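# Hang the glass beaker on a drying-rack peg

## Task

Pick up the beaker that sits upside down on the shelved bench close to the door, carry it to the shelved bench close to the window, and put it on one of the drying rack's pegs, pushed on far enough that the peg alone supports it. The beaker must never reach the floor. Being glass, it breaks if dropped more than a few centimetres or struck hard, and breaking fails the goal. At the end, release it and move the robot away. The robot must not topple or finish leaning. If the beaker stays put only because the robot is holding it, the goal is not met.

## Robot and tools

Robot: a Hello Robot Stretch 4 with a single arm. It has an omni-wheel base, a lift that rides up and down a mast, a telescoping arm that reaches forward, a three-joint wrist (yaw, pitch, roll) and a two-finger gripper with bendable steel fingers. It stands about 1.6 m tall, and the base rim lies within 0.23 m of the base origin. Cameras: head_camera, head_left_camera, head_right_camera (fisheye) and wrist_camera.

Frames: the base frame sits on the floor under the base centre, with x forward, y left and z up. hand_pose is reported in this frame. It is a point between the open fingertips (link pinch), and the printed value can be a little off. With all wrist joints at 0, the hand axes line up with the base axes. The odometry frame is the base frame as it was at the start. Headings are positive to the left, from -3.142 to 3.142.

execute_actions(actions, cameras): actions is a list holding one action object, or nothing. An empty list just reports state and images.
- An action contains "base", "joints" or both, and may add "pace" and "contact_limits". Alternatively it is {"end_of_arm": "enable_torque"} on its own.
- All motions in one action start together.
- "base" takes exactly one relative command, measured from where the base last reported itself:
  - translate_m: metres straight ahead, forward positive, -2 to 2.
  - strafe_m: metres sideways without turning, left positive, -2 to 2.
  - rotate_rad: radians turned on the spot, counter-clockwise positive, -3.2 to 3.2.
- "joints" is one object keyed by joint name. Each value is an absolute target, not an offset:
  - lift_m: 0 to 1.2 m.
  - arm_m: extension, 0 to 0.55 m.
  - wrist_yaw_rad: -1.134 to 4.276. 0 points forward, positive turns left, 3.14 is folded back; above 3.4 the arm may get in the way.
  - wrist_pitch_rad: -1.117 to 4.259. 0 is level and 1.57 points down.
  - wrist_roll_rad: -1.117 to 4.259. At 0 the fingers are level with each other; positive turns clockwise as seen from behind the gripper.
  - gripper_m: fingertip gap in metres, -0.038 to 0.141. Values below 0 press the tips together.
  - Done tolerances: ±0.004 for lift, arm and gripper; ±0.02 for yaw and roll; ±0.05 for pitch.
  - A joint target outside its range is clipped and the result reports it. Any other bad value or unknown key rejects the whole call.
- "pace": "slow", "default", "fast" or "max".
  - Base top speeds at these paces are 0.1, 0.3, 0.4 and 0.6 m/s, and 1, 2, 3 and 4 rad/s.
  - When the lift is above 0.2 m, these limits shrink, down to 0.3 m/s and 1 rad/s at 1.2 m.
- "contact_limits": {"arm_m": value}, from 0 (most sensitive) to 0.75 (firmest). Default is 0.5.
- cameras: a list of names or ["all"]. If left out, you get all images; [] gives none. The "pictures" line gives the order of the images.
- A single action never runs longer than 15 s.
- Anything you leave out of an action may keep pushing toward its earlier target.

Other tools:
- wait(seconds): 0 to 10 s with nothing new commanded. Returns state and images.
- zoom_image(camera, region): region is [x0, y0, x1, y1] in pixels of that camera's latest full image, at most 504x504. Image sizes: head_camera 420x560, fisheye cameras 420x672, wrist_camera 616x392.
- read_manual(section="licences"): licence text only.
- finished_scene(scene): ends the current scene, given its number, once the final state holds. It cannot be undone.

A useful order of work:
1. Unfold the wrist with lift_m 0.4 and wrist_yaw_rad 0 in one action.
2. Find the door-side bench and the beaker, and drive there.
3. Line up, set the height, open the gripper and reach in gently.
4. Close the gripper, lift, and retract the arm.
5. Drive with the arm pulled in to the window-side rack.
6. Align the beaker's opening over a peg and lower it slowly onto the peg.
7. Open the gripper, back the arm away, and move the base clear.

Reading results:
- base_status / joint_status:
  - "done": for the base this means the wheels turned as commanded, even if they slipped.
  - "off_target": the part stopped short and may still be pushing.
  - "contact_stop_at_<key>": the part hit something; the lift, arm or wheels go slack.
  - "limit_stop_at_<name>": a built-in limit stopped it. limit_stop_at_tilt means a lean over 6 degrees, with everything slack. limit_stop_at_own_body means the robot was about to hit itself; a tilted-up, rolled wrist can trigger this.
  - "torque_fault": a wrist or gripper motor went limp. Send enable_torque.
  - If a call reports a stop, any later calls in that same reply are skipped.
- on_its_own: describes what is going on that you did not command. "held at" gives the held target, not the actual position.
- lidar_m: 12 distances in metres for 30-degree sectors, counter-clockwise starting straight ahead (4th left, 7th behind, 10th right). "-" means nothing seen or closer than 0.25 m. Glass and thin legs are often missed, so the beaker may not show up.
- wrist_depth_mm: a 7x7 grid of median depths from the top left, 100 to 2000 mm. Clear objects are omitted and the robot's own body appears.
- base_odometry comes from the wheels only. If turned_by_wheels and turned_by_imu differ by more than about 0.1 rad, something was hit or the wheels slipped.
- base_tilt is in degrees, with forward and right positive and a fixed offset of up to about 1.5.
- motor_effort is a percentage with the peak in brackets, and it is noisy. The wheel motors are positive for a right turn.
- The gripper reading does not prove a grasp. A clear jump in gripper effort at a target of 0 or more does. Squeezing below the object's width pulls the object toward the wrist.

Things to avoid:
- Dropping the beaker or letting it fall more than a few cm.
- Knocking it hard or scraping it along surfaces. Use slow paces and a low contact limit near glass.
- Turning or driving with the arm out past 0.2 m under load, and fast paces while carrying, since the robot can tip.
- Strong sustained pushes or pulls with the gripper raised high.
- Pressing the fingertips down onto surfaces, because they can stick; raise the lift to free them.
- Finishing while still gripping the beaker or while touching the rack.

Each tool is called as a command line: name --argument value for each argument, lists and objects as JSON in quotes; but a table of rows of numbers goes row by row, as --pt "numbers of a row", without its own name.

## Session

execute_actions --actions '[]'

Scene clock: 0.00 s.
base_odometry: x=+0.000 y=+0.000 heading=+0.000 (m, m, rad; odometry frame)
turned_by_wheels: +0.000 (rad since the last result)
turned_by_imu: +0.000 (rad since the last result)
base_tilt: forward=+0.0 right=+0.8 (deg)
lidar_m: 1.86 1.63 1.69 1.35 1.29 1.34 1.57 1.46 1.49 1.45 1.34 1.53
base_status: not commanded
joint_positions: lift_m=+0.129 arm_m=-0.001 wrist_yaw_rad=+3.046 wrist_pitch_rad=-0.013 wrist_roll_rad=-0.010 gripper_m=+0.057
joint_status: not commanded
motor_effort: lift_m=+20 arm_m=+0 wrist_yaw_rad=-2 wrist_pitch_rad=-5 wrist_roll_rad=+0 gripper_m=-2 wheel_0=-1 wheel_1=-1 wheel_2=+1 (%)
hand_pose: x=-0.1086 y=+0.1145 z=+0.3111 quat_wxyz=(+0.048, +0.006, -0.005, +0.999) (m; base frame)
wrist_depth_mm: 139 167 - - - 1808 1138 / - 141 - - 1661 1308 1138 / 107 141 1983 - 1708 1336 1138 / 113 140 1983 - 1708 1336 1138 / 138 - - - 1708 1397 1160 / 1430 1537 216 1397 209 1229 1138 / 960 946 831 160 831 768 820
pictures: head_camera, head_left_camera, head_right_camera, wrist_camera
Images, in order (width x height): head_camera 420x560, head_left_camera 420x672, head_right_camera 420x672, wrist_camera 616x392.

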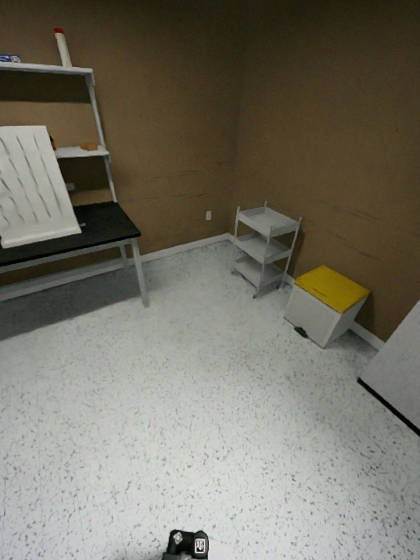

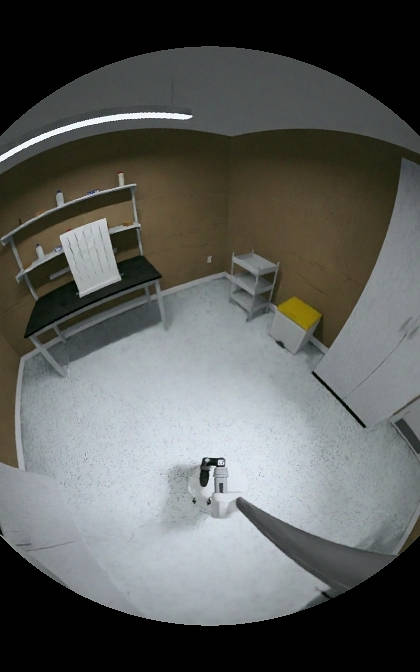

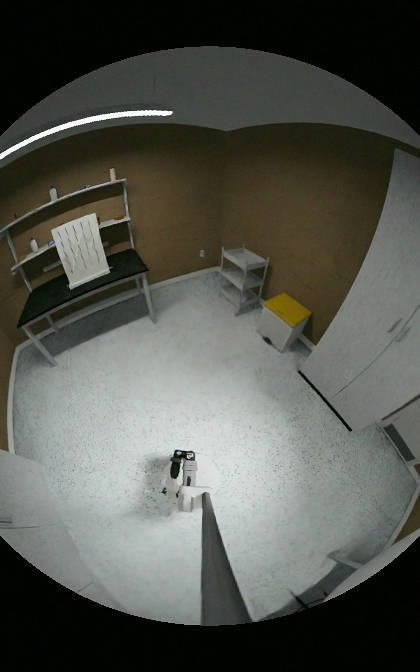

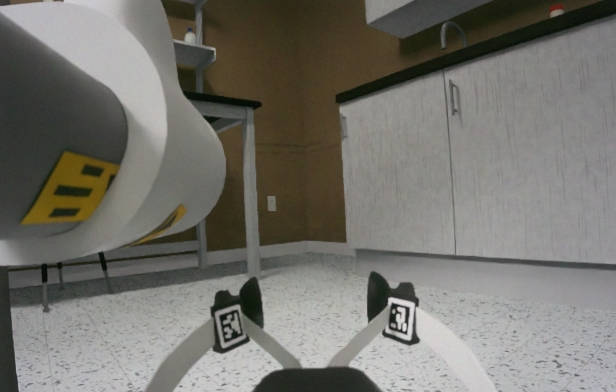

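execute_actions --actions '[{"base": {"rotate_rad": -2.65}, "joints": {"lift_m": 0.85, "wrist_yaw_rad": 0, "gripper_m": 0.14}}]' --cameras '["head_camera"]'

Scene clock: 9.23 s.
base_odometry: x=+0.000 y=+0.000 heading=-2.650 (m, m, rad; odometry frame)
turned_by_wheels: -2.650 (rad since the last result)
turned_by_imu: -2.607 (rad since the last result)
base_tilt: forward=+0.1 right=+0.7 (deg)
lidar_m: 1.45 1.51 1.51 1.35 1.41 1.86 1.64 1.67 1.36 1.27 1.29 1.59
base_status: done
joint_positions: lift_m=+0.850 arm_m=-0.001 wrist_yaw_rad=+0.000 wrist_pitch_rad=-0.013 wrist_roll_rad=-0.010 gripper_m=+0.140
joint_status: all done
motor_effort: lift_m=+22(23) arm_m=+0(0) wrist_yaw_rad=-1(7) wrist_pitch_rad=-5(6) wrist_roll_rad=-1(1) gripper_m=+1(3) wheel_0=+3(7) wheel_1=+2(13) wheel_2=+1(8) (%)
hand_pose: x=+0.4588 y=-0.0873 z=+1.0318 quat_wxyz=(+1.000, -0.005, -0.007, +0.000) (m; base frame)
wrist_depth_mm: - - - - - - - / - - - - - - - / - - - - - - - / - - - - - - - / - - 1537 1366 1576 1430 - / - 1281 - - - 206 - / - 1281 - 152 - - -
pictures: head_camera
Images, in order (width x height): head_camera 420x560.

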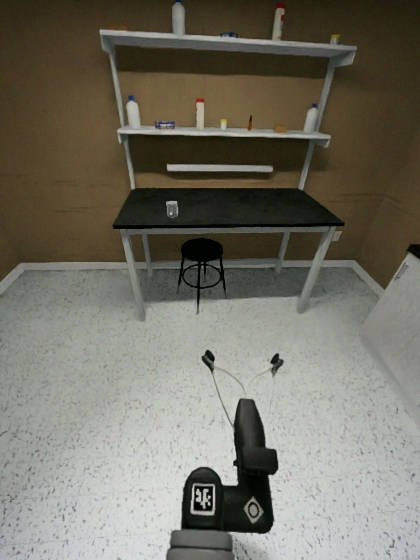

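execute_actions --actions '[{"base": {"rotate_rad": 0.05}}]' --cameras '[]'

execute_actions --actions '[{"base": {"strafe_m": 0.26}}]' --cameras '[]'

execute_actions --actions '[{"base": {"translate_m": 0.93}, "joints": {"lift_m": 0.8}}]' --cameras '["head_camera", "wrist_camera"]'

Scene clock: 21.27 s.
base_odometry: x=+0.000 y=+0.000 heading=-2.600 (m, m, rad; odometry frame)
turned_by_wheels: +0.049 (rad since the last result)
turned_by_imu: +0.047 (rad since the last result)
base_tilt: forward=+0.1 right=+0.8 (deg)
lidar_m: 1.44 1.50 1.46 1.36 1.55 1.87 1.65 1.68 1.34 1.26 1.31 1.57
base_status: done
joint_positions: lift_m=+0.850 arm_m=-0.001 wrist_yaw_rad=+0.000 wrist_pitch_rad=-0.013 wrist_roll_rad=-0.010 gripper_m=+0.140
joint_status: not commanded
motor_effort: lift_m=+23(22) arm_m=+0(0) wrist_yaw_rad=-1(3) wrist_pitch_rad=-5(5) wrist_roll_rad=-1(1) gripper_m=-1(0) wheel_0=-3(3) wheel_1=-3(3) wheel_2=-2(3) (%)
hand_pose: x=+0.4587 y=-0.0874 z=+1.0318 quat_wxyz=(+1.000, -0.005, -0.007, +0.000) (m; base frame)
wrist_depth_mm: - - - - - - - / - - - - - - - / - - - - - - - / - - - - - - - / - - 1499 1430 1537 1430 - / - - - - - 207 - / - - - 151 - - -
pictures: none
No camera images: the call's "cameras" was empty. Leave "cameras" out to get every camera's image.

Scene clock: 23.43 s.
base_odometry: x=+0.134 y=-0.223 heading=-2.600 (m, m, rad; odometry frame)
turned_by_wheels: +0.000 (rad since the last result)
turned_by_imu: -0.001 (rad since the last result)
base_tilt: forward=+0.1 right=+0.8 (deg)
lidar_m: 1.44 2.33 1.16 1.07 1.12 1.71 1.68 1.69 1.62 1.52 1.58 1.56
base_status: done
joint_positions: lift_m=+0.850 arm_m=-0.001 wrist_yaw_rad=+0.000 wrist_pitch_rad=-0.013 wrist_roll_rad=-0.010 gripper_m=+0.140
joint_status: not commanded
motor_effort: lift_m=+21(22) arm_m=+0(0) wrist_yaw_rad=-1(1) wrist_pitch_rad=-5(5) wrist_roll_rad=-1(1) gripper_m=+2(3) wheel_0=+0(10) wheel_1=+1(12) wheel_2=+0(0) (%)
hand_pose: x=+0.4587 y=-0.0874 z=+1.0319 quat_wxyz=(+1.000, -0.005, -0.007, +0.000) (m; base frame)
wrist_depth_mm: - - - - - - - / - - - - - - - / - - - - - - - / - - - - - - - / - - - 1397 1537 1366 1661 / - - 1983 - - 207 - / - - - 151 - 1983 -
pictures: none
No camera images: the call's "cameras" was empty. Leave "cameras" out to get every camera's image.

Scene clock: 28.00 s.
base_odometry: x=-0.663 y=-0.702 heading=-2.600 (m, m, rad; odometry frame)
turned_by_wheels: +0.000 (rad since the last result)
turned_by_imu: -0.004 (rad since the last result)
base_tilt: forward=+0.1 right=+0.9 (deg)
lidar_m: 0.51 0.52 1.70 1.43 1.20 1.59 3.30 2.72 1.52 1.48 0.83 0.53
base_status: done
joint_positions: lift_m=+0.800 arm_m=-0.001 wrist_yaw_rad=+0.000 wrist_pitch_rad=-0.013 wrist_roll_rad=-0.010 gripper_m=+0.140
joint_status: all done
motor_effort: lift_m=+17(21) arm_m=+0(0) wrist_yaw_rad=-3(1) wrist_pitch_rad=-5(5) wrist_roll_rad=-2(1) gripper_m=+2(2) wheel_0=+2(6) wheel_1=+1(6) wheel_2=+2(8) (%)
hand_pose: x=+0.4587 y=-0.0874 z=+0.9822 quat_wxyz=(+1.000, -0.005, -0.007, +0.000) (m; base frame)
wrist_depth_mm: 1160 1160 1182 1205 1229 1229 1205 / 1138 946 976 1042 1060 1060 1078 / 1138 1182 1160 1160 1182 1182 1205 / 1138 1182 1160 1182 1182 1182 1205 / 1118 1160 1060 976 878 788 723 / 469 415 455 442 421 207 375 / 309 298 306 151 317 324 364
pictures: head_camera, wrist_camera
Images, in order (width x height): head_camera 420x560, wrist_camera 616x392.

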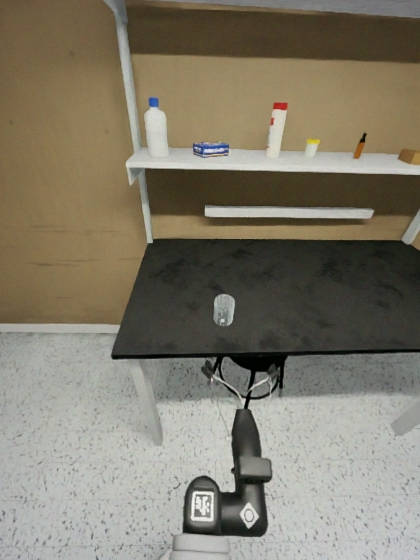

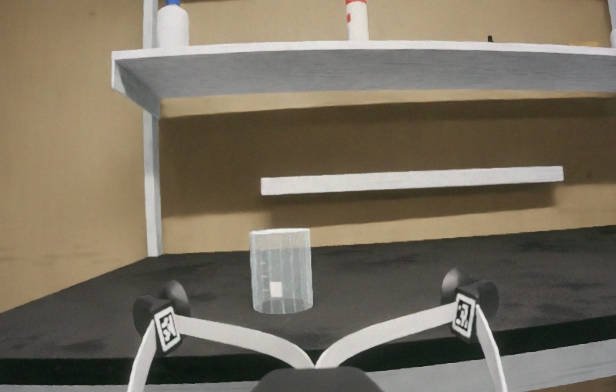

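execute_actions --actions '[{"base": {"strafe_m": 0.035}, "joints": {"lift_m": 0.79}}]' --cameras '[]'

execute_actions --actions '[{"joints": {"arm_m": 0.18}}]' --cameras '["wrist_camera"]'

Scene clock: 34.37 s.
base_odometry: x=-0.645 y=-0.732 heading=-2.600 (m, m, rad; odometry frame)
turned_by_wheels: +0.000 (rad since the last result)
turned_by_imu: -0.001 (rad since the last result)
base_tilt: forward=+0.1 right=+0.8 (deg)
lidar_m: 0.50 0.51 1.68 1.42 1.19 1.53 3.30 2.71 1.62 1.50 0.82 0.54
base_status: done
joint_positions: lift_m=+0.790 arm_m=-0.001 wrist_yaw_rad=+0.000 wrist_pitch_rad=-0.013 wrist_roll_rad=-0.010 gripper_m=+0.140
joint_status: all done
motor_effort: lift_m=+17(19) arm_m=+0(0) wrist_yaw_rad=-2(2) wrist_pitch_rad=-5(5) wrist_roll_rad=-1(1) gripper_m=-2(0) wheel_0=-2(9) wheel_1=+1(10) wheel_2=+0(0) (%)
hand_pose: x=+0.4587 y=-0.0874 z=+0.9722 quat_wxyz=(+1.000, -0.005, -0.007, +0.000) (m; base frame)
wrist_depth_mm: 1138 1138 854 1008 878 1025 1229 / 1160 1160 1025 1042 1078 1098 1098 / 1160 1160 1160 1182 1182 1205 1205 / 1160 1138 1138 1160 1182 1160 1182 / 1118 1138 991 904 820 715 661 / 427 379 415 407 387 207 345 / 296 298 304 152 315 357 362
pictures: none
No camera images: the call's "cameras" was empty. Leave "cameras" out to get every camera's image.

Scene clock: 36.00 s.
base_odometry: x=-0.645 y=-0.732 heading=-2.600 (m, m, rad; odometry frame)
turned_by_wheels: +0.000 (rad since the last result)
turned_by_imu: -0.001 (rad since the last result)
base_tilt: forward=+0.0 right=+0.8 (deg)
lidar_m: 0.51 0.53 1.63 1.43 1.15 1.48 3.30 2.73 1.61 1.52 0.84 0.58
base_status: not commanded
joint_positions: lift_m=+0.790 arm_m=+0.179 wrist_yaw_rad=+0.000 wrist_pitch_rad=-0.013 wrist_roll_rad=-0.010 gripper_m=+0.140
joint_status: all done
motor_effort: lift_m=+17(18) arm_m=+7(7) wrist_yaw_rad=-1(2) wrist_pitch_rad=-5(5) wrist_roll_rad=-1(1) gripper_m=+0(1) wheel_0=-2(2) wheel_1=+1(1) wheel_2=+0(0) (%)
hand_pose: x=+0.6382 y=-0.0874 z=+0.9722 quat_wxyz=(+1.000, -0.005, -0.007, +0.000) (m; base frame)
wrist_depth_mm: 976 661 723 741 741 741 768 / 976 991 976 991 991 1025 1008 / 960 960 976 991 991 1025 1025 / 960 976 976 976 1008 1008 1025 / 946 960 976 891 798 715 661 / 424 375 407 399 382 206 340 / 281 252 260 152 248 235 239
pictures: wrist_camera
Images, in order (width x height): wrist_camera 616x392.

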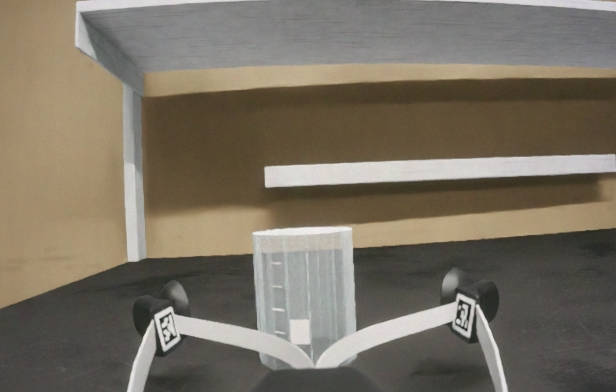

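Same view as before at the matching point; extend 0.045 and grip.

execute_actions --actions '[{"joints": {"arm_m": 0.225}}]' --cameras '[]'

execute_actions --actions '[{"joints": {"gripper_m": 0.03}}]' --cameras '["wrist_camera"]'

execute_actions --actions '[{"joints": {"lift_m": 0.9}}]' --cameras '[]'

execute_actions --actions '[{"joints": {"arm_m": 0.0}, "base": {"translate_m": -0.4}}]' --cameras '[]'

execute_actions --actions '[{"base": {"rotate_rad": 3.2}, "pace": "slow"}]' --cameras '["head_camera", "wrist_camera"]'

Scene clock: 46.07 s.
base_odometry: x=-0.645 y=-0.732 heading=-2.600 (m, m, rad; odometry frame)
turned_by_wheels: +0.000 (rad since the last result)
turned_by_imu: -0.001 (rad since the last result)
base_tilt: forward=+0.1 right=+0.7 (deg)
lidar_m: 0.52 0.53 1.67 1.45 1.16 1.53 3.31 2.73 1.62 1.51 0.84 0.57
base_status: not commanded
joint_positions: lift_m=+0.790 arm_m=+0.224 wrist_yaw_rad=+0.000 wrist_pitch_rad=-0.013 wrist_roll_rad=-0.010 gripper_m=+0.140
joint_status: all done
motor_effort: lift_m=+18(18) arm_m=+7(7) wrist_yaw_rad=-2(0) wrist_pitch_rad=-5(5) wrist_roll_rad=-1(1) gripper_m=+1(2) wheel_0=-2(2) wheel_1=+1(1) wheel_2=+0(0) (%)
hand_pose: x=+0.6832 y=-0.0874 z=+0.9722 quat_wxyz=(+1.000, -0.005, -0.007, +0.000) (m; base frame)
wrist_depth_mm: 917 661 715 732 741 759 788 / 917 931 946 946 946 976 976 / 917 931 931 960 931 960 960 / 931 904 917 931 946 960 960 / 917 798 917 931 788 723 647 / 421 375 410 397 382 206 340 / 279 250 258 152 246 234 238
pictures: none
No camera images: the call's "cameras" was empty. Leave "cameras" out to get every camera's image.

Scene clock: 48.17 s.
base_odometry: x=-0.645 y=-0.732 heading=-2.600 (m, m, rad; odometry frame)
turned_by_wheels: +0.000 (rad since the last result)
turned_by_imu: -0.001 (rad since the last result)
base_tilt: forward=+0.1 right=+0.8 (deg)
lidar_m: 0.51 0.50 1.66 1.40 1.12 1.53 3.30 2.68 1.62 1.52 0.85 0.58
base_status: not commanded
joint_positions: lift_m=+0.790 arm_m=+0.224 wrist_yaw_rad=+0.000 wrist_pitch_rad=-0.013 wrist_roll_rad=-0.010 gripper_m=+0.030
joint_status: all done
motor_effort: lift_m=+17(18) arm_m=+7(7) wrist_yaw_rad=-2(1) wrist_pitch_rad=-5(5) wrist_roll_rad=-1(1) gripper_m=-19(17) wheel_0=-2(3) wheel_1=+1(1) wheel_2=+0(0) (%)
hand_pose: x=+0.6832 y=-0.0874 z=+0.9722 quat_wxyz=(+1.000, -0.005, -0.007, +0.000) (m; base frame)
wrist_depth_mm: 917 654 715 723 750 741 788 / 931 931 946 931 960 960 960 / 931 904 946 946 931 946 960 / 917 917 931 931 946 960 960 / 904 820 917 946 778 707 647 / 424 418 208 394 206 355 340 / 279 241 240 251 228 215 239
pictures: wrist_camera
Images, in order (width x height): wrist_camera 616x392.

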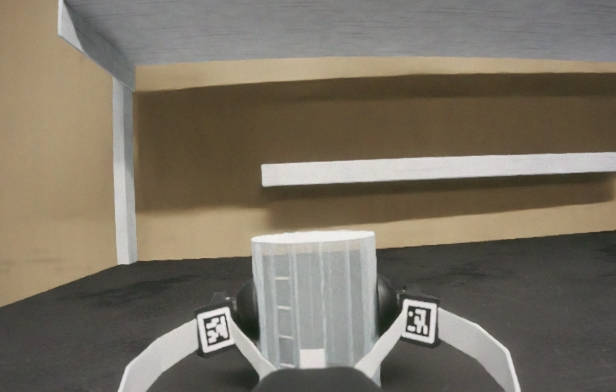

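Scene clock: 49.67 s.
base_odometry: x=-0.645 y=-0.732 heading=-2.600 (m, m, rad; odometry frame)
turned_by_wheels: +0.000 (rad since the last result)
turned_by_imu: -0.001 (rad since the last result)
base_tilt: forward=+0.1 right=+0.8 (deg)
lidar_m: 0.53 0.52 1.64 1.41 1.17 1.54 3.28 2.72 1.61 1.49 0.83 0.55
base_status: not commanded
joint_positions: lift_m=+0.900 arm_m=+0.224 wrist_yaw_rad=+0.000 wrist_pitch_rad=-0.012 wrist_roll_rad=-0.010 gripper_m=+0.030
joint_status: all done
motor_effort: lift_m=+23(26) arm_m=+7(7) wrist_yaw_rad=-2(1) wrist_pitch_rad=-8(9) wrist_roll_rad=-1(1) gripper_m=-21(18) wheel_0=-2(2) wheel_1=+1(1) wheel_2=+0(0) (%)
hand_pose: x=+0.6832 y=-0.0874 z=+1.0814 quat_wxyz=(+1.000, -0.005, -0.006, +0.000) (m; base frame)
wrist_depth_mm: 904 634 931 946 627 960 976 / 597 640 683 715 741 759 750 / 917 917 931 946 946 946 976 / 917 904 931 946 960 960 976 / 917 917 917 931 931 960 960 / 904 904 208 788 206 715 661 / 904 480 480 504 455 427 477
pictures: none
No camera images: the call's "cameras" was empty. Leave "cameras" out to get every camera's image.

Scene clock: 52.47 s.
base_odometry: x=-0.302 y=-0.526 heading=-2.600 (m, m, rad; odometry frame)
turned_by_wheels: +0.000 (rad since the last result)
turned_by_imu: +0.000 (rad since the last result)
base_tilt: forward=+0.1 right=+0.8 (deg)
lidar_m: 0.91 0.93 1.63 1.09 1.11 1.60 2.31 2.25 1.63 1.52 1.48 0.98
base_status: done
joint_positions: lift_m=+0.900 arm_m=+0.001 wrist_yaw_rad=+0.000 wrist_pitch_rad=-0.012 wrist_roll_rad=-0.010 gripper_m=+0.030
joint_status: all done
motor_effort: lift_m=+23(23) arm_m=-7(4) wrist_yaw_rad=+0(2) wrist_pitch_rad=-9(9) wrist_roll_rad=-1(1) gripper_m=-21(20) wheel_0=-3(6) wheel_1=-3(7) wheel_2=+0(10) (%)
hand_pose: x=+0.4605 y=-0.0875 z=+1.0814 quat_wxyz=(+1.000, -0.005, -0.006, +0.000) (m; base frame)
wrist_depth_mm: 1618 1576 1576 1537 1576 1576 1576 / 1576 1618 1537 1576 1618 1618 1618 / 1537 1537 1576 1618 1537 1618 1661 / 1537 1537 1576 1537 1618 1576 1618 / 1537 1537 1537 1537 1618 1430 1308 / 1537 1537 209 798 206 778 788 / 1576 1118 741 750 1576 1618 1618
pictures: none
No camera images: the call's "cameras" was empty. Leave "cameras" out to get every camera's image.

Scene clock: 56.93 s.
base_odometry: x=-0.302 y=-0.526 heading=+0.599 (m, m, rad; odometry frame)
turned_by_wheels: +3.199 (rad since the last result)
turned_by_imu: +3.144 (rad since the last result)
base_tilt: forward=+0.1 right=+0.8 (deg)
lidar_m: 2.18 2.30 1.60 1.51 1.39 0.97 0.90 1.83 1.57 1.07 1.14 1.66
base_status: done
joint_positions: lift_m=+0.900 arm_m=+0.001 wrist_yaw_rad=+0.000 wrist_pitch_rad=-0.012 wrist_roll_rad=-0.010 gripper_m=+0.030
joint_status: not commanded
motor_effort: lift_m=+22(23) arm_m=-7(7) wrist_yaw_rad=-1(0) wrist_pitch_rad=-9(9) wrist_roll_rad=-1(1) gripper_m=-22(21) wheel_0=-4(5) wheel_1=-2(7) wheel_2=-1(6) (%)
hand_pose: x=+0.4605 y=-0.0874 z=+1.0814 quat_wxyz=(+1.000, -0.005, -0.006, +0.000) (m; base frame)
wrist_depth_mm: - - - - - - - / - - - - - - - / - - - - - - - / - - - - - - - / - - - - - - - / - - 208 - 206 - 1983 / - - - - - 1983 1983
pictures: head_camera, wrist_camera
Images, in order (width x height): head_camera 420x560, wrist_camera 616x392.

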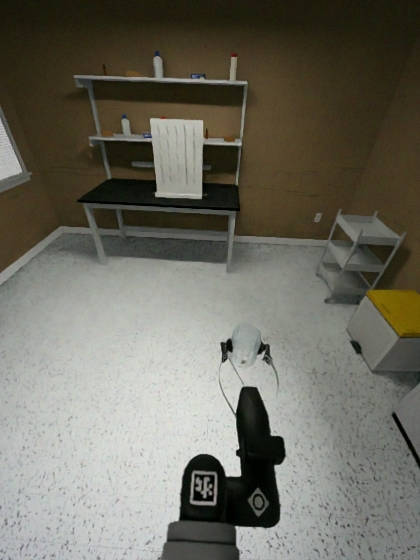

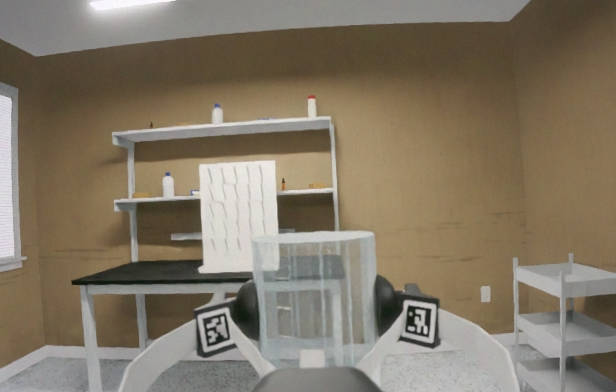

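execute_actions --actions '[{"base": {"strafe_m": 0.2}}]' --cameras '[]'

execute_actions --actions '[{"base": {"translate_m": 1.57}}]' --cameras '["head_camera", "wrist_camera"]'

Scene clock: 64.07 s.
base_odometry: x=-0.415 y=-0.361 heading=+0.599 (m, m, rad; odometry frame)
turned_by_wheels: +0.000 (rad since the last result)
turned_by_imu: -0.002 (rad since the last result)
base_tilt: forward=+0.0 right=+0.8 (deg)
lidar_m: 2.18 2.28 1.41 1.32 1.40 0.98 0.92 0.95 1.80 1.29 1.33 1.94
base_status: done
joint_positions: lift_m=+0.900 arm_m=+0.001 wrist_yaw_rad=+0.000 wrist_pitch_rad=-0.012 wrist_roll_rad=-0.010 gripper_m=+0.030
joint_status: not commanded
motor_effort: lift_m=+22(22) arm_m=-7(7) wrist_yaw_rad=-2(0) wrist_pitch_rad=-9(10) wrist_roll_rad=-1(1) gripper_m=-23(20) wheel_0=-1(9) wheel_1=+1(11) wheel_2=+0(0) (%)
hand_pose: x=+0.4605 y=-0.0874 z=+1.0814 quat_wxyz=(+1.000, -0.005, -0.006, +0.000) (m; base frame)
wrist_depth_mm: - - - - - - - / - - - - - - - / - - - - - - - / - - - - - - - / - - - - - - - / - - 209 - 206 - - / - - - - - - -
pictures: none
No camera images: the call's "cameras" was empty. Leave "cameras" out to get every camera's image.

Scene clock: 70.80 s.
base_odometry: x=+0.881 y=+0.525 heading=+0.600 (m, m, rad; odometry frame)
turned_by_wheels: +0.000 (rad since the last result)
turned_by_imu: -0.007 (rad since the last result)
base_tilt: forward=+0.1 right=+0.8 (deg)
lidar_m: 0.59 0.63 0.93 1.68 1.41 1.94 3.26 1.88 1.43 1.33 1.39 0.65
base_status: done
joint_positions: lift_m=+0.900 arm_m=+0.001 wrist_yaw_rad=+0.000 wrist_pitch_rad=-0.012 wrist_roll_rad=-0.010 gripper_m=+0.030
joint_status: not commanded
motor_effort: lift_m=+22(22) arm_m=-7(7) wrist_yaw_rad=-1(3) wrist_pitch_rad=-9(10) wrist_roll_rad=-1(1) gripper_m=-20(22) wheel_0=+1(6) wheel_1=+3(7) wheel_2=+0(12) (%)
hand_pose: x=+0.4605 y=-0.0874 z=+1.0814 quat_wxyz=(+1.000, -0.005, -0.006, +0.000) (m; base frame)
wrist_depth_mm: 1060 1098 1160 1182 1205 1205 1182 / 1255 732 723 1205 1205 1205 1205 / 1042 732 715 1205 1205 1205 1182 / 891 723 723 1205 1182 1182 1160 / 1229 715 723 1182 1182 1182 1182 / 1182 723 208 1205 206 1182 1182 / 960 715 707 715 778 750 1160
pictures: head_camera, wrist_camera
Images, in order (width x height): head_camera 420x560, wrist_camera 616x392.

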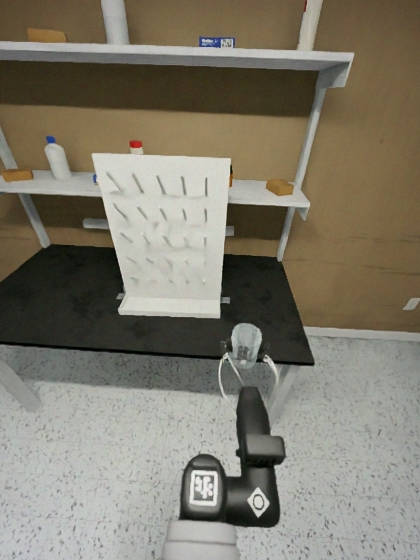

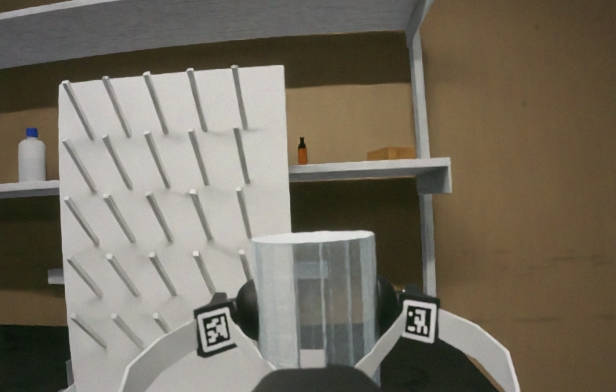

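execute_actions --actions '[{"base": {"strafe_m": 0.112}}]' --cameras '[]'

execute_actions --actions '[{"base": {"translate_m": 0.06}}]' --cameras '["head_camera", "wrist_camera"]'

Scene clock: 78.77 s.
base_odometry: x=+0.818 y=+0.617 heading=+0.600 (m, m, rad; odometry frame)
turned_by_wheels: +0.000 (rad since the last result)
turned_by_imu: -0.001 (rad since the last result)
base_tilt: forward=+0.0 right=+0.8 (deg)
lidar_m: 0.59 0.63 0.93 1.66 1.28 1.76 3.23 2.06 1.52 1.43 1.50 0.64
base_status: done
joint_positions: lift_m=+0.900 arm_m=+0.001 wrist_yaw_rad=+0.000 wrist_pitch_rad=-0.012 wrist_roll_rad=-0.010 gripper_m=+0.030
joint_status: not commanded
motor_effort: lift_m=+22(22) arm_m=-7(7) wrist_yaw_rad=-2(0) wrist_pitch_rad=-10(9) wrist_roll_rad=-1(1) gripper_m=-18(23) wheel_0=+0(9) wheel_1=+1(13) wheel_2=+0(1) (%)
hand_pose: x=+0.4605 y=-0.0874 z=+1.0814 quat_wxyz=(+1.000, -0.005, -0.006, +0.000) (m; base frame)
wrist_depth_mm: 1078 1078 1138 1182 1182 1229 1205 / 1281 1229 715 723 1205 1205 1229 / 1229 723 723 723 1229 1182 1182 / 1255 715 723 723 1229 1205 1182 / 1229 723 732 723 1205 1182 1182 / 1229 715 208 715 206 1229 1182 / 960 715 715 707 768 732 1160
pictures: none
No camera images: the call's "cameras" was empty. Leave "cameras" out to get every camera's image.

Scene clock: 80.03 s.
base_odometry: x=+0.868 y=+0.651 heading=+0.600 (m, m, rad; odometry frame)
turned_by_wheels: +0.000 (rad since the last result)
turned_by_imu: +0.000 (rad since the last result)
base_tilt: forward=+0.1 right=+0.7 (deg)
lidar_m: 0.55 0.57 0.86 1.81 1.33 1.74 3.33 2.01 1.54 1.45 1.48 0.57
base_status: done
joint_positions: lift_m=+0.900 arm_m=+0.001 wrist_yaw_rad=+0.000 wrist_pitch_rad=-0.012 wrist_roll_rad=-0.010 gripper_m=+0.030
joint_status: not commanded
motor_effort: lift_m=+22(22) arm_m=-7(6) wrist_yaw_rad=-1(4) wrist_pitch_rad=-9(10) wrist_roll_rad=-1(1) gripper_m=-21(19) wheel_0=+2(6) wheel_1=+3(10) wheel_2=+1(9) (%)
hand_pose: x=+0.4605 y=-0.0874 z=+1.0814 quat_wxyz=(+1.000, -0.005, -0.006, +0.000) (m; base frame)
wrist_depth_mm: 1060 1078 1138 1160 1160 1118 1118 / 1205 668 654 661 1160 1138 1118 / 1182 661 661 661 1160 1118 1138 / 1160 654 661 654 1138 1118 1138 / 1182 654 654 661 1118 1138 1118 / 1182 654 208 654 206 1098 1118 / 976 654 654 615 778 732 1118
pictures: head_camera, wrist_camera
Images, in order (width x height): head_camera 420x560, wrist_camera 616x392.

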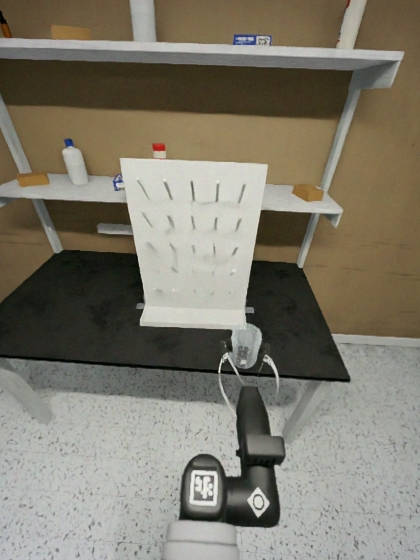

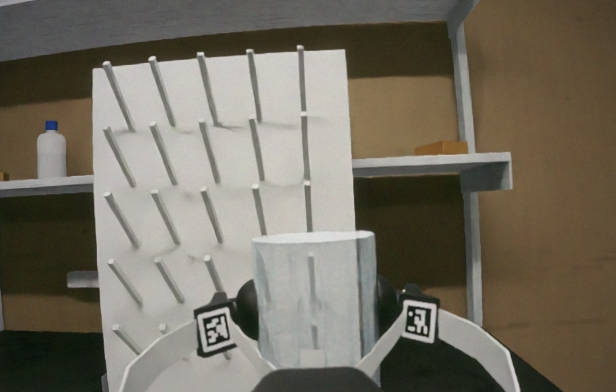

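execute_actions --actions '[{"base": {"strafe_m": 0.01}, "joints": {"lift_m": 1.045, "wrist_pitch_rad": -0.9, "arm_m": 0.36}}]' --cameras '[]'

execute_actions --actions '[{"joints": {"arm_m": 0.415, "lift_m": 1.0}, "pace": "slow", "contact_limits": {"arm_m": 0.15}}]' --cameras '["head_camera"]'

zoom_image --camera "head_camera" --region '[120, 130, 300, 270]'

Scene clock: 92.37 s.
base_odometry: x=+0.862 y=+0.659 heading=+0.600 (m, m, rad; odometry frame)
turned_by_wheels: +0.000 (rad since the last result)
turned_by_imu: -0.002 (rad since the last result)
base_tilt: forward=+0.1 right=+0.8 (deg)
lidar_m: 0.52 0.60 0.84 1.81 1.33 1.75 3.33 2.05 1.56 1.44 1.48 0.59
base_status: done
joint_positions: lift_m=+1.045 arm_m=+0.359 wrist_yaw_rad=+0.000 wrist_pitch_rad=-0.898 wrist_roll_rad=-0.010 gripper_m=+0.030
joint_status: all done
motor_effort: lift_m=+23(24) arm_m=+7(8) wrist_yaw_rad=-2(0) wrist_pitch_rad=-5(14) wrist_roll_rad=-1(1) gripper_m=-18(18) wheel_0=-3(7) wheel_1=+2(9) wheel_2=+0(0) (%)
hand_pose: x=+0.7096 y=-0.0874 z=+1.4486 quat_wxyz=(+0.901, -0.004, -0.434, -0.002) (m; base frame)
wrist_depth_mm: 1078 1078 1060 1118 1078 1098 1098 / 1138 1182 1182 1182 1205 1205 1205 / 1255 1281 1336 1336 1308 1336 1366 / 1397 1397 1366 1366 1336 1308 1281 / 1229 1229 1205 1160 1160 1118 1078 / 1042 809 208 627 206 603 597 / 683 647 661 647 683 676 676
pictures: none
No camera images: the call's "cameras" was empty. Leave "cameras" out to get every camera's image.

Scene clock: 94.13 s.
base_odometry: x=+0.862 y=+0.659 heading=+0.600 (m, m, rad; odometry frame)
turned_by_wheels: +0.000 (rad since the last result)
turned_by_imu: -0.001 (rad since the last result)
base_tilt: forward=+0.1 right=+0.8 (deg)
lidar_m: 0.54 0.60 0.84 1.80 1.32 1.74 3.33 2.02 1.55 1.46 1.47 0.59
base_status: not commanded
joint_positions: lift_m=+1.000 arm_m=+0.414 wrist_yaw_rad=+0.000 wrist_pitch_rad=-0.898 wrist_roll_rad=-0.010 gripper_m=+0.030
joint_status: all done
motor_effort: lift_m=+18(20) arm_m=+7(8) wrist_yaw_rad=-2(1) wrist_pitch_rad=-5(5) wrist_roll_rad=-1(1) gripper_m=-22(23) wheel_0=-3(3) wheel_1=+2(1) wheel_2=+0(0) (%)
contact_limits: arm_m 0.15
hand_pose: x=+0.7645 y=-0.0874 z=+1.4040 quat_wxyz=(+0.901, -0.004, -0.434, -0.002) (m; base frame)
wrist_depth_mm: 1118 1138 1138 1138 1182 1138 1160 / 1205 1255 1255 1205 1255 1255 1229 / 1366 1366 1366 1397 1366 1430 1336 / 1397 1366 1308 1281 1255 1229 1205 / 1118 1138 1098 1078 615 615 609 / 668 668 210 668 206 668 654 / 778 732 473 732 788 750 723
pictures: head_camera
Images, in order (width x height): head_camera 420x560.

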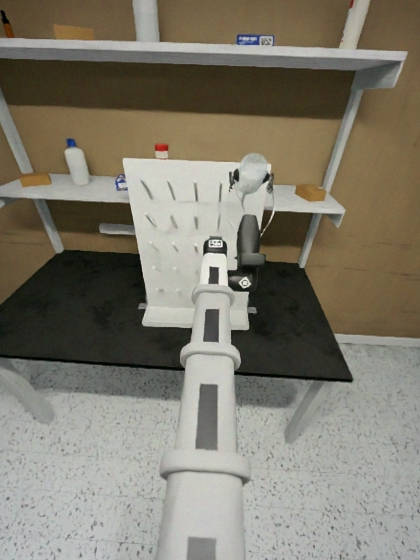

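Region (120, 130, 300, 270) of head_camera's 420x560 image, scaled by 2.800, with more detail than that image has.

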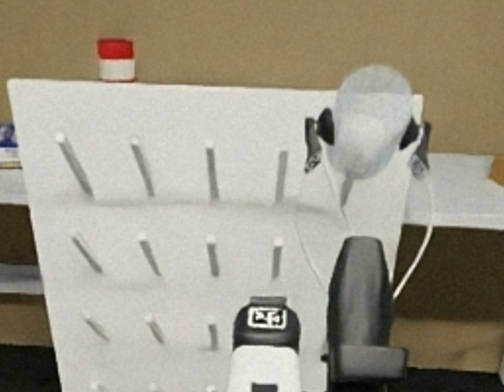

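execute_actions --actions '[{"joints": {"arm_m": 0.44, "lift_m": 0.975}, "pace": "slow", "contact_limits": {"arm_m": 0.15}}]' --cameras '["wrist_camera"]'

Scene clock: 98.60 s.
base_odometry: x=+0.862 y=+0.659 heading=+0.600 (m, m, rad; odometry frame)
turned_by_wheels: +0.000 (rad since the last result)
turned_by_imu: -0.001 (rad since the last result)
base_tilt: forward=+0.1 right=+0.8 (deg)
lidar_m: 0.53 0.60 0.84 1.81 1.34 1.74 3.33 2.06 1.54 1.47 1.49 0.60
base_status: not commanded
joint_positions: lift_m=+0.975 arm_m=+0.439 wrist_yaw_rad=+0.000 wrist_pitch_rad=-0.898 wrist_roll_rad=-0.010 gripper_m=+0.030
joint_status: all done
motor_effort: lift_m=+18(20) arm_m=+7(7) wrist_yaw_rad=-1(2) wrist_pitch_rad=-5(5) wrist_roll_rad=-1(1) gripper_m=-22(19) wheel_0=-3(3) wheel_1=+2(2) wheel_2=+0(0) (%)
contact_limits: arm_m 0.15
hand_pose: x=+0.7895 y=-0.0874 z=+1.3790 quat_wxyz=(+0.901, -0.004, -0.434, -0.002) (m; base frame)
wrist_depth_mm: 1138 1138 1160 1160 1138 1160 1160 / 1255 1255 1255 1281 1255 1255 1281 / 1397 1397 1366 1397 1366 1430 1336 / 1336 1308 1255 1281 1182 1205 1160 / 634 647 647 634 621 621 615 / 683 699 210 691 206 707 699 / 298 283 215 213 282 741 723
pictures: wrist_camera
Images, in order (width x height): wrist_camera 616x392.

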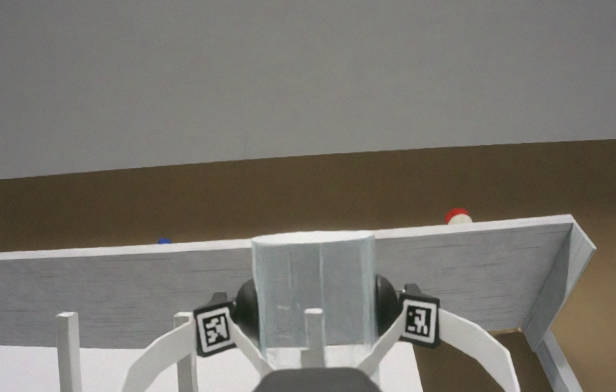

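execute_actions --actions '[{"joints": {"arm_m": 0.459, "lift_m": 0.955}, "pace": "slow", "contact_limits": {"arm_m": 0.15}}]' --cameras '["wrist_camera"]'

execute_actions --actions '[{"joints": {"gripper_m": 0.092}, "pace": "slow"}]' --cameras '["wrist_camera"]'

Scene clock: 104.73 s.
base_odometry: x=+0.862 y=+0.659 heading=+0.600 (m, m, rad; odometry frame)
turned_by_wheels: +0.000 (rad since the last result)
turned_by_imu: -0.001 (rad since the last result)
base_tilt: forward=+0.1 right=+0.9 (deg)
lidar_m: 0.54 0.59 0.85 1.79 1.32 1.77 3.33 2.06 1.58 1.44 1.50 0.59
base_status: not commanded
joint_positions: lift_m=+0.955 arm_m=+0.458 wrist_yaw_rad=+0.000 wrist_pitch_rad=-0.898 wrist_roll_rad=-0.010 gripper_m=+0.030
joint_status: all done
motor_effort: lift_m=+18(19) arm_m=+7(7) wrist_yaw_rad=-2(0) wrist_pitch_rad=-5(5) wrist_roll_rad=-1(1) gripper_m=-19(19) wheel_0=-3(3) wheel_1=+2(1) wheel_2=+0(0) (%)
contact_limits: arm_m 0.15
hand_pose: x=+0.8085 y=-0.0874 z=+1.3590 quat_wxyz=(+0.901, -0.004, -0.434, -0.002) (m; base frame)
wrist_depth_mm: 1160 1160 1160 1205 1205 1182 1205 / 1229 1281 1255 1281 1308 1281 1281 / 1397 1430 1430 1397 1397 1336 1397 / 1336 1255 1255 1229 1182 1160 1138 / 661 634 634 640 647 647 621 / 303 699 209 300 206 750 723 / 278 264 216 215 259 715 683
pictures: wrist_camera
Images, in order (width x height): wrist_camera 616x392.

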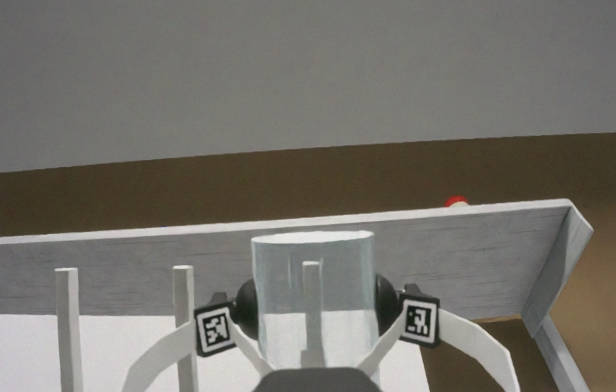

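Scene clock: 107.27 s.
base_odometry: x=+0.862 y=+0.659 heading=+0.600 (m, m, rad; odometry frame)
turned_by_wheels: +0.000 (rad since the last result)
turned_by_imu: -0.001 (rad since the last result)
base_tilt: forward=+0.1 right=+0.8 (deg)
lidar_m: 0.54 0.60 0.84 1.80 1.34 1.75 3.34 2.04 1.56 1.45 1.51 0.57
base_status: not commanded
joint_positions: lift_m=+0.955 arm_m=+0.458 wrist_yaw_rad=-0.001 wrist_pitch_rad=-0.899 wrist_roll_rad=-0.010 gripper_m=+0.092
joint_status: all done
motor_effort: lift_m=+18(17) arm_m=+7(7) wrist_yaw_rad=+2(4) wrist_pitch_rad=-3(6) wrist_roll_rad=-1(1) gripper_m=-3(22) wheel_0=-3(3) wheel_1=+2(1) wheel_2=+0(0) (%)
hand_pose: x=+0.8083 y=-0.0876 z=+1.3591 quat_wxyz=(+0.901, -0.005, -0.434, -0.003) (m; base frame)
wrist_depth_mm: 1138 1138 1182 1182 1182 1182 1205 / 1255 1255 1281 1281 1255 1281 1308 / 1397 1430 1430 1397 1397 1397 1366 / 1308 1281 1255 1255 1182 1160 1138 / 654 661 640 640 647 654 627 / 297 691 215 691 218 741 723 / 270 272 265 156 267 723 691
pictures: wrist_camera
Images, in order (width x height): wrist_camera 616x392.

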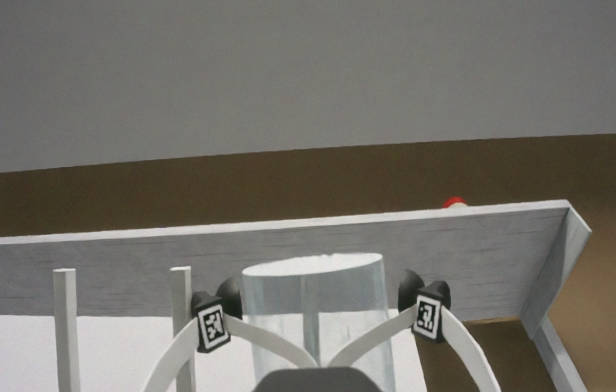

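execute_actions --actions '[{"joints": {"arm_m": 0.375, "lift_m": 0.873}, "pace": "slow"}]' --cameras '[]'

execute_actions --actions '[{"joints": {"arm_m": 0.0}, "base": {"translate_m": -0.3}}]' --cameras '["head_camera"]'

zoom_image --camera "head_camera" --region '[120, 120, 300, 260]'

Scene clock: 117.50 s.
base_odometry: x=+0.862 y=+0.659 heading=+0.600 (m, m, rad; odometry frame)
turned_by_wheels: +0.000 (rad since the last result)
turned_by_imu: -0.002 (rad since the last result)
base_tilt: forward=+0.1 right=+0.8 (deg)
lidar_m: 0.56 0.59 0.84 1.82 1.33 1.77 3.32 2.05 1.53 1.44 1.51 0.58
base_status: not commanded
joint_positions: lift_m=+0.873 arm_m=+0.376 wrist_yaw_rad=+0.000 wrist_pitch_rad=-0.899 wrist_roll_rad=-0.010 gripper_m=+0.092
joint_status: all done
motor_effort: lift_m=+17(19) arm_m=-7(7) wrist_yaw_rad=-2(1) wrist_pitch_rad=-2(3) wrist_roll_rad=-1(1) gripper_m=-3(4) wheel_0=-3(3) wheel_1=+2(2) wheel_2=+0(0) (%)
hand_pose: x=+0.7267 y=-0.0874 z=+1.2772 quat_wxyz=(+0.901, -0.004, -0.434, -0.002) (m; base frame)
wrist_depth_mm: 1229 1229 1255 1281 1281 1229 1281 / 1308 1366 1366 1336 1397 1397 1397 / 1499 1464 1499 1537 1537 1464 1464 / 1464 1397 1430 1336 1308 1308 1255 / 778 768 759 750 759 768 1042 / 402 410 217 404 218 854 904 / 366 351 338 152 359 820 798
pictures: none
No camera images: the call's "cameras" was empty. Leave "cameras" out to get every camera's image.

Scene clock: 119.97 s.
base_odometry: x=+0.614 y=+0.490 heading=+0.600 (m, m, rad; odometry frame)
turned_by_wheels: +0.000 (rad since the last result)
turned_by_imu: +0.000 (rad since the last result)
base_tilt: forward=+0.0 right=+0.9 (deg)
lidar_m: 0.84 0.92 1.27 1.24 1.26 1.75 2.32 2.69 1.55 1.44 1.52 0.91
base_status: done
joint_positions: lift_m=+0.873 arm_m=+0.001 wrist_yaw_rad=+0.000 wrist_pitch_rad=-0.899 wrist_roll_rad=-0.010 gripper_m=+0.092
joint_status: all done
motor_effort: lift_m=+18(18) arm_m=-7(7) wrist_yaw_rad=-1(0) wrist_pitch_rad=-3(3) wrist_roll_rad=-1(1) gripper_m=-2(3) wheel_0=-1(7) wheel_1=-2(9) wheel_2=+0(8) (%)
hand_pose: x=+0.3517 y=-0.0874 z=+1.2772 quat_wxyz=(+0.901, -0.005, -0.434, -0.002) (m; base frame)
wrist_depth_mm: 1255 1255 1229 1229 1078 1008 1281 / 1308 976 1366 1336 1366 1366 1397 / 1499 1464 1464 1537 1537 1537 1576 / 1708 1661 1708 1708 1756 1708 1756 / 1921 1863 1921 1921 1921 1921 1921 / 1921 1808 216 1863 219 1708 1661 / 1708 1618 1576 153 1537 1499 1464
pictures: head_camera
Images, in order (width x height): head_camera 420x560.

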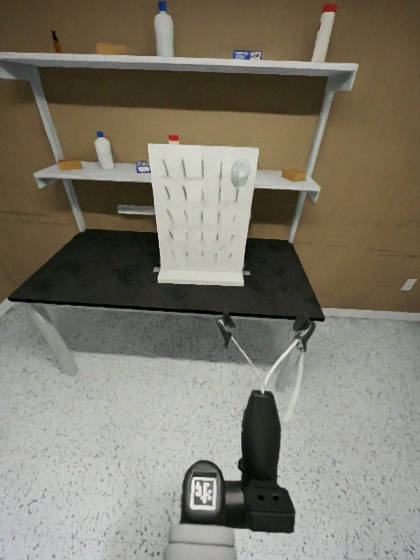

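Region (120, 120, 300, 260) of head_camera's 420x560 image, scaled by 2.800, with more detail than that image has.

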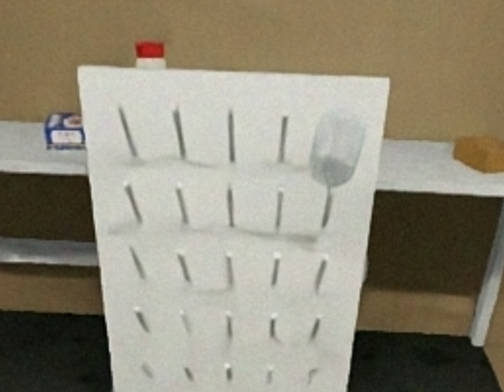

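finished_scene --scene 2

The scene is finished: the task was done.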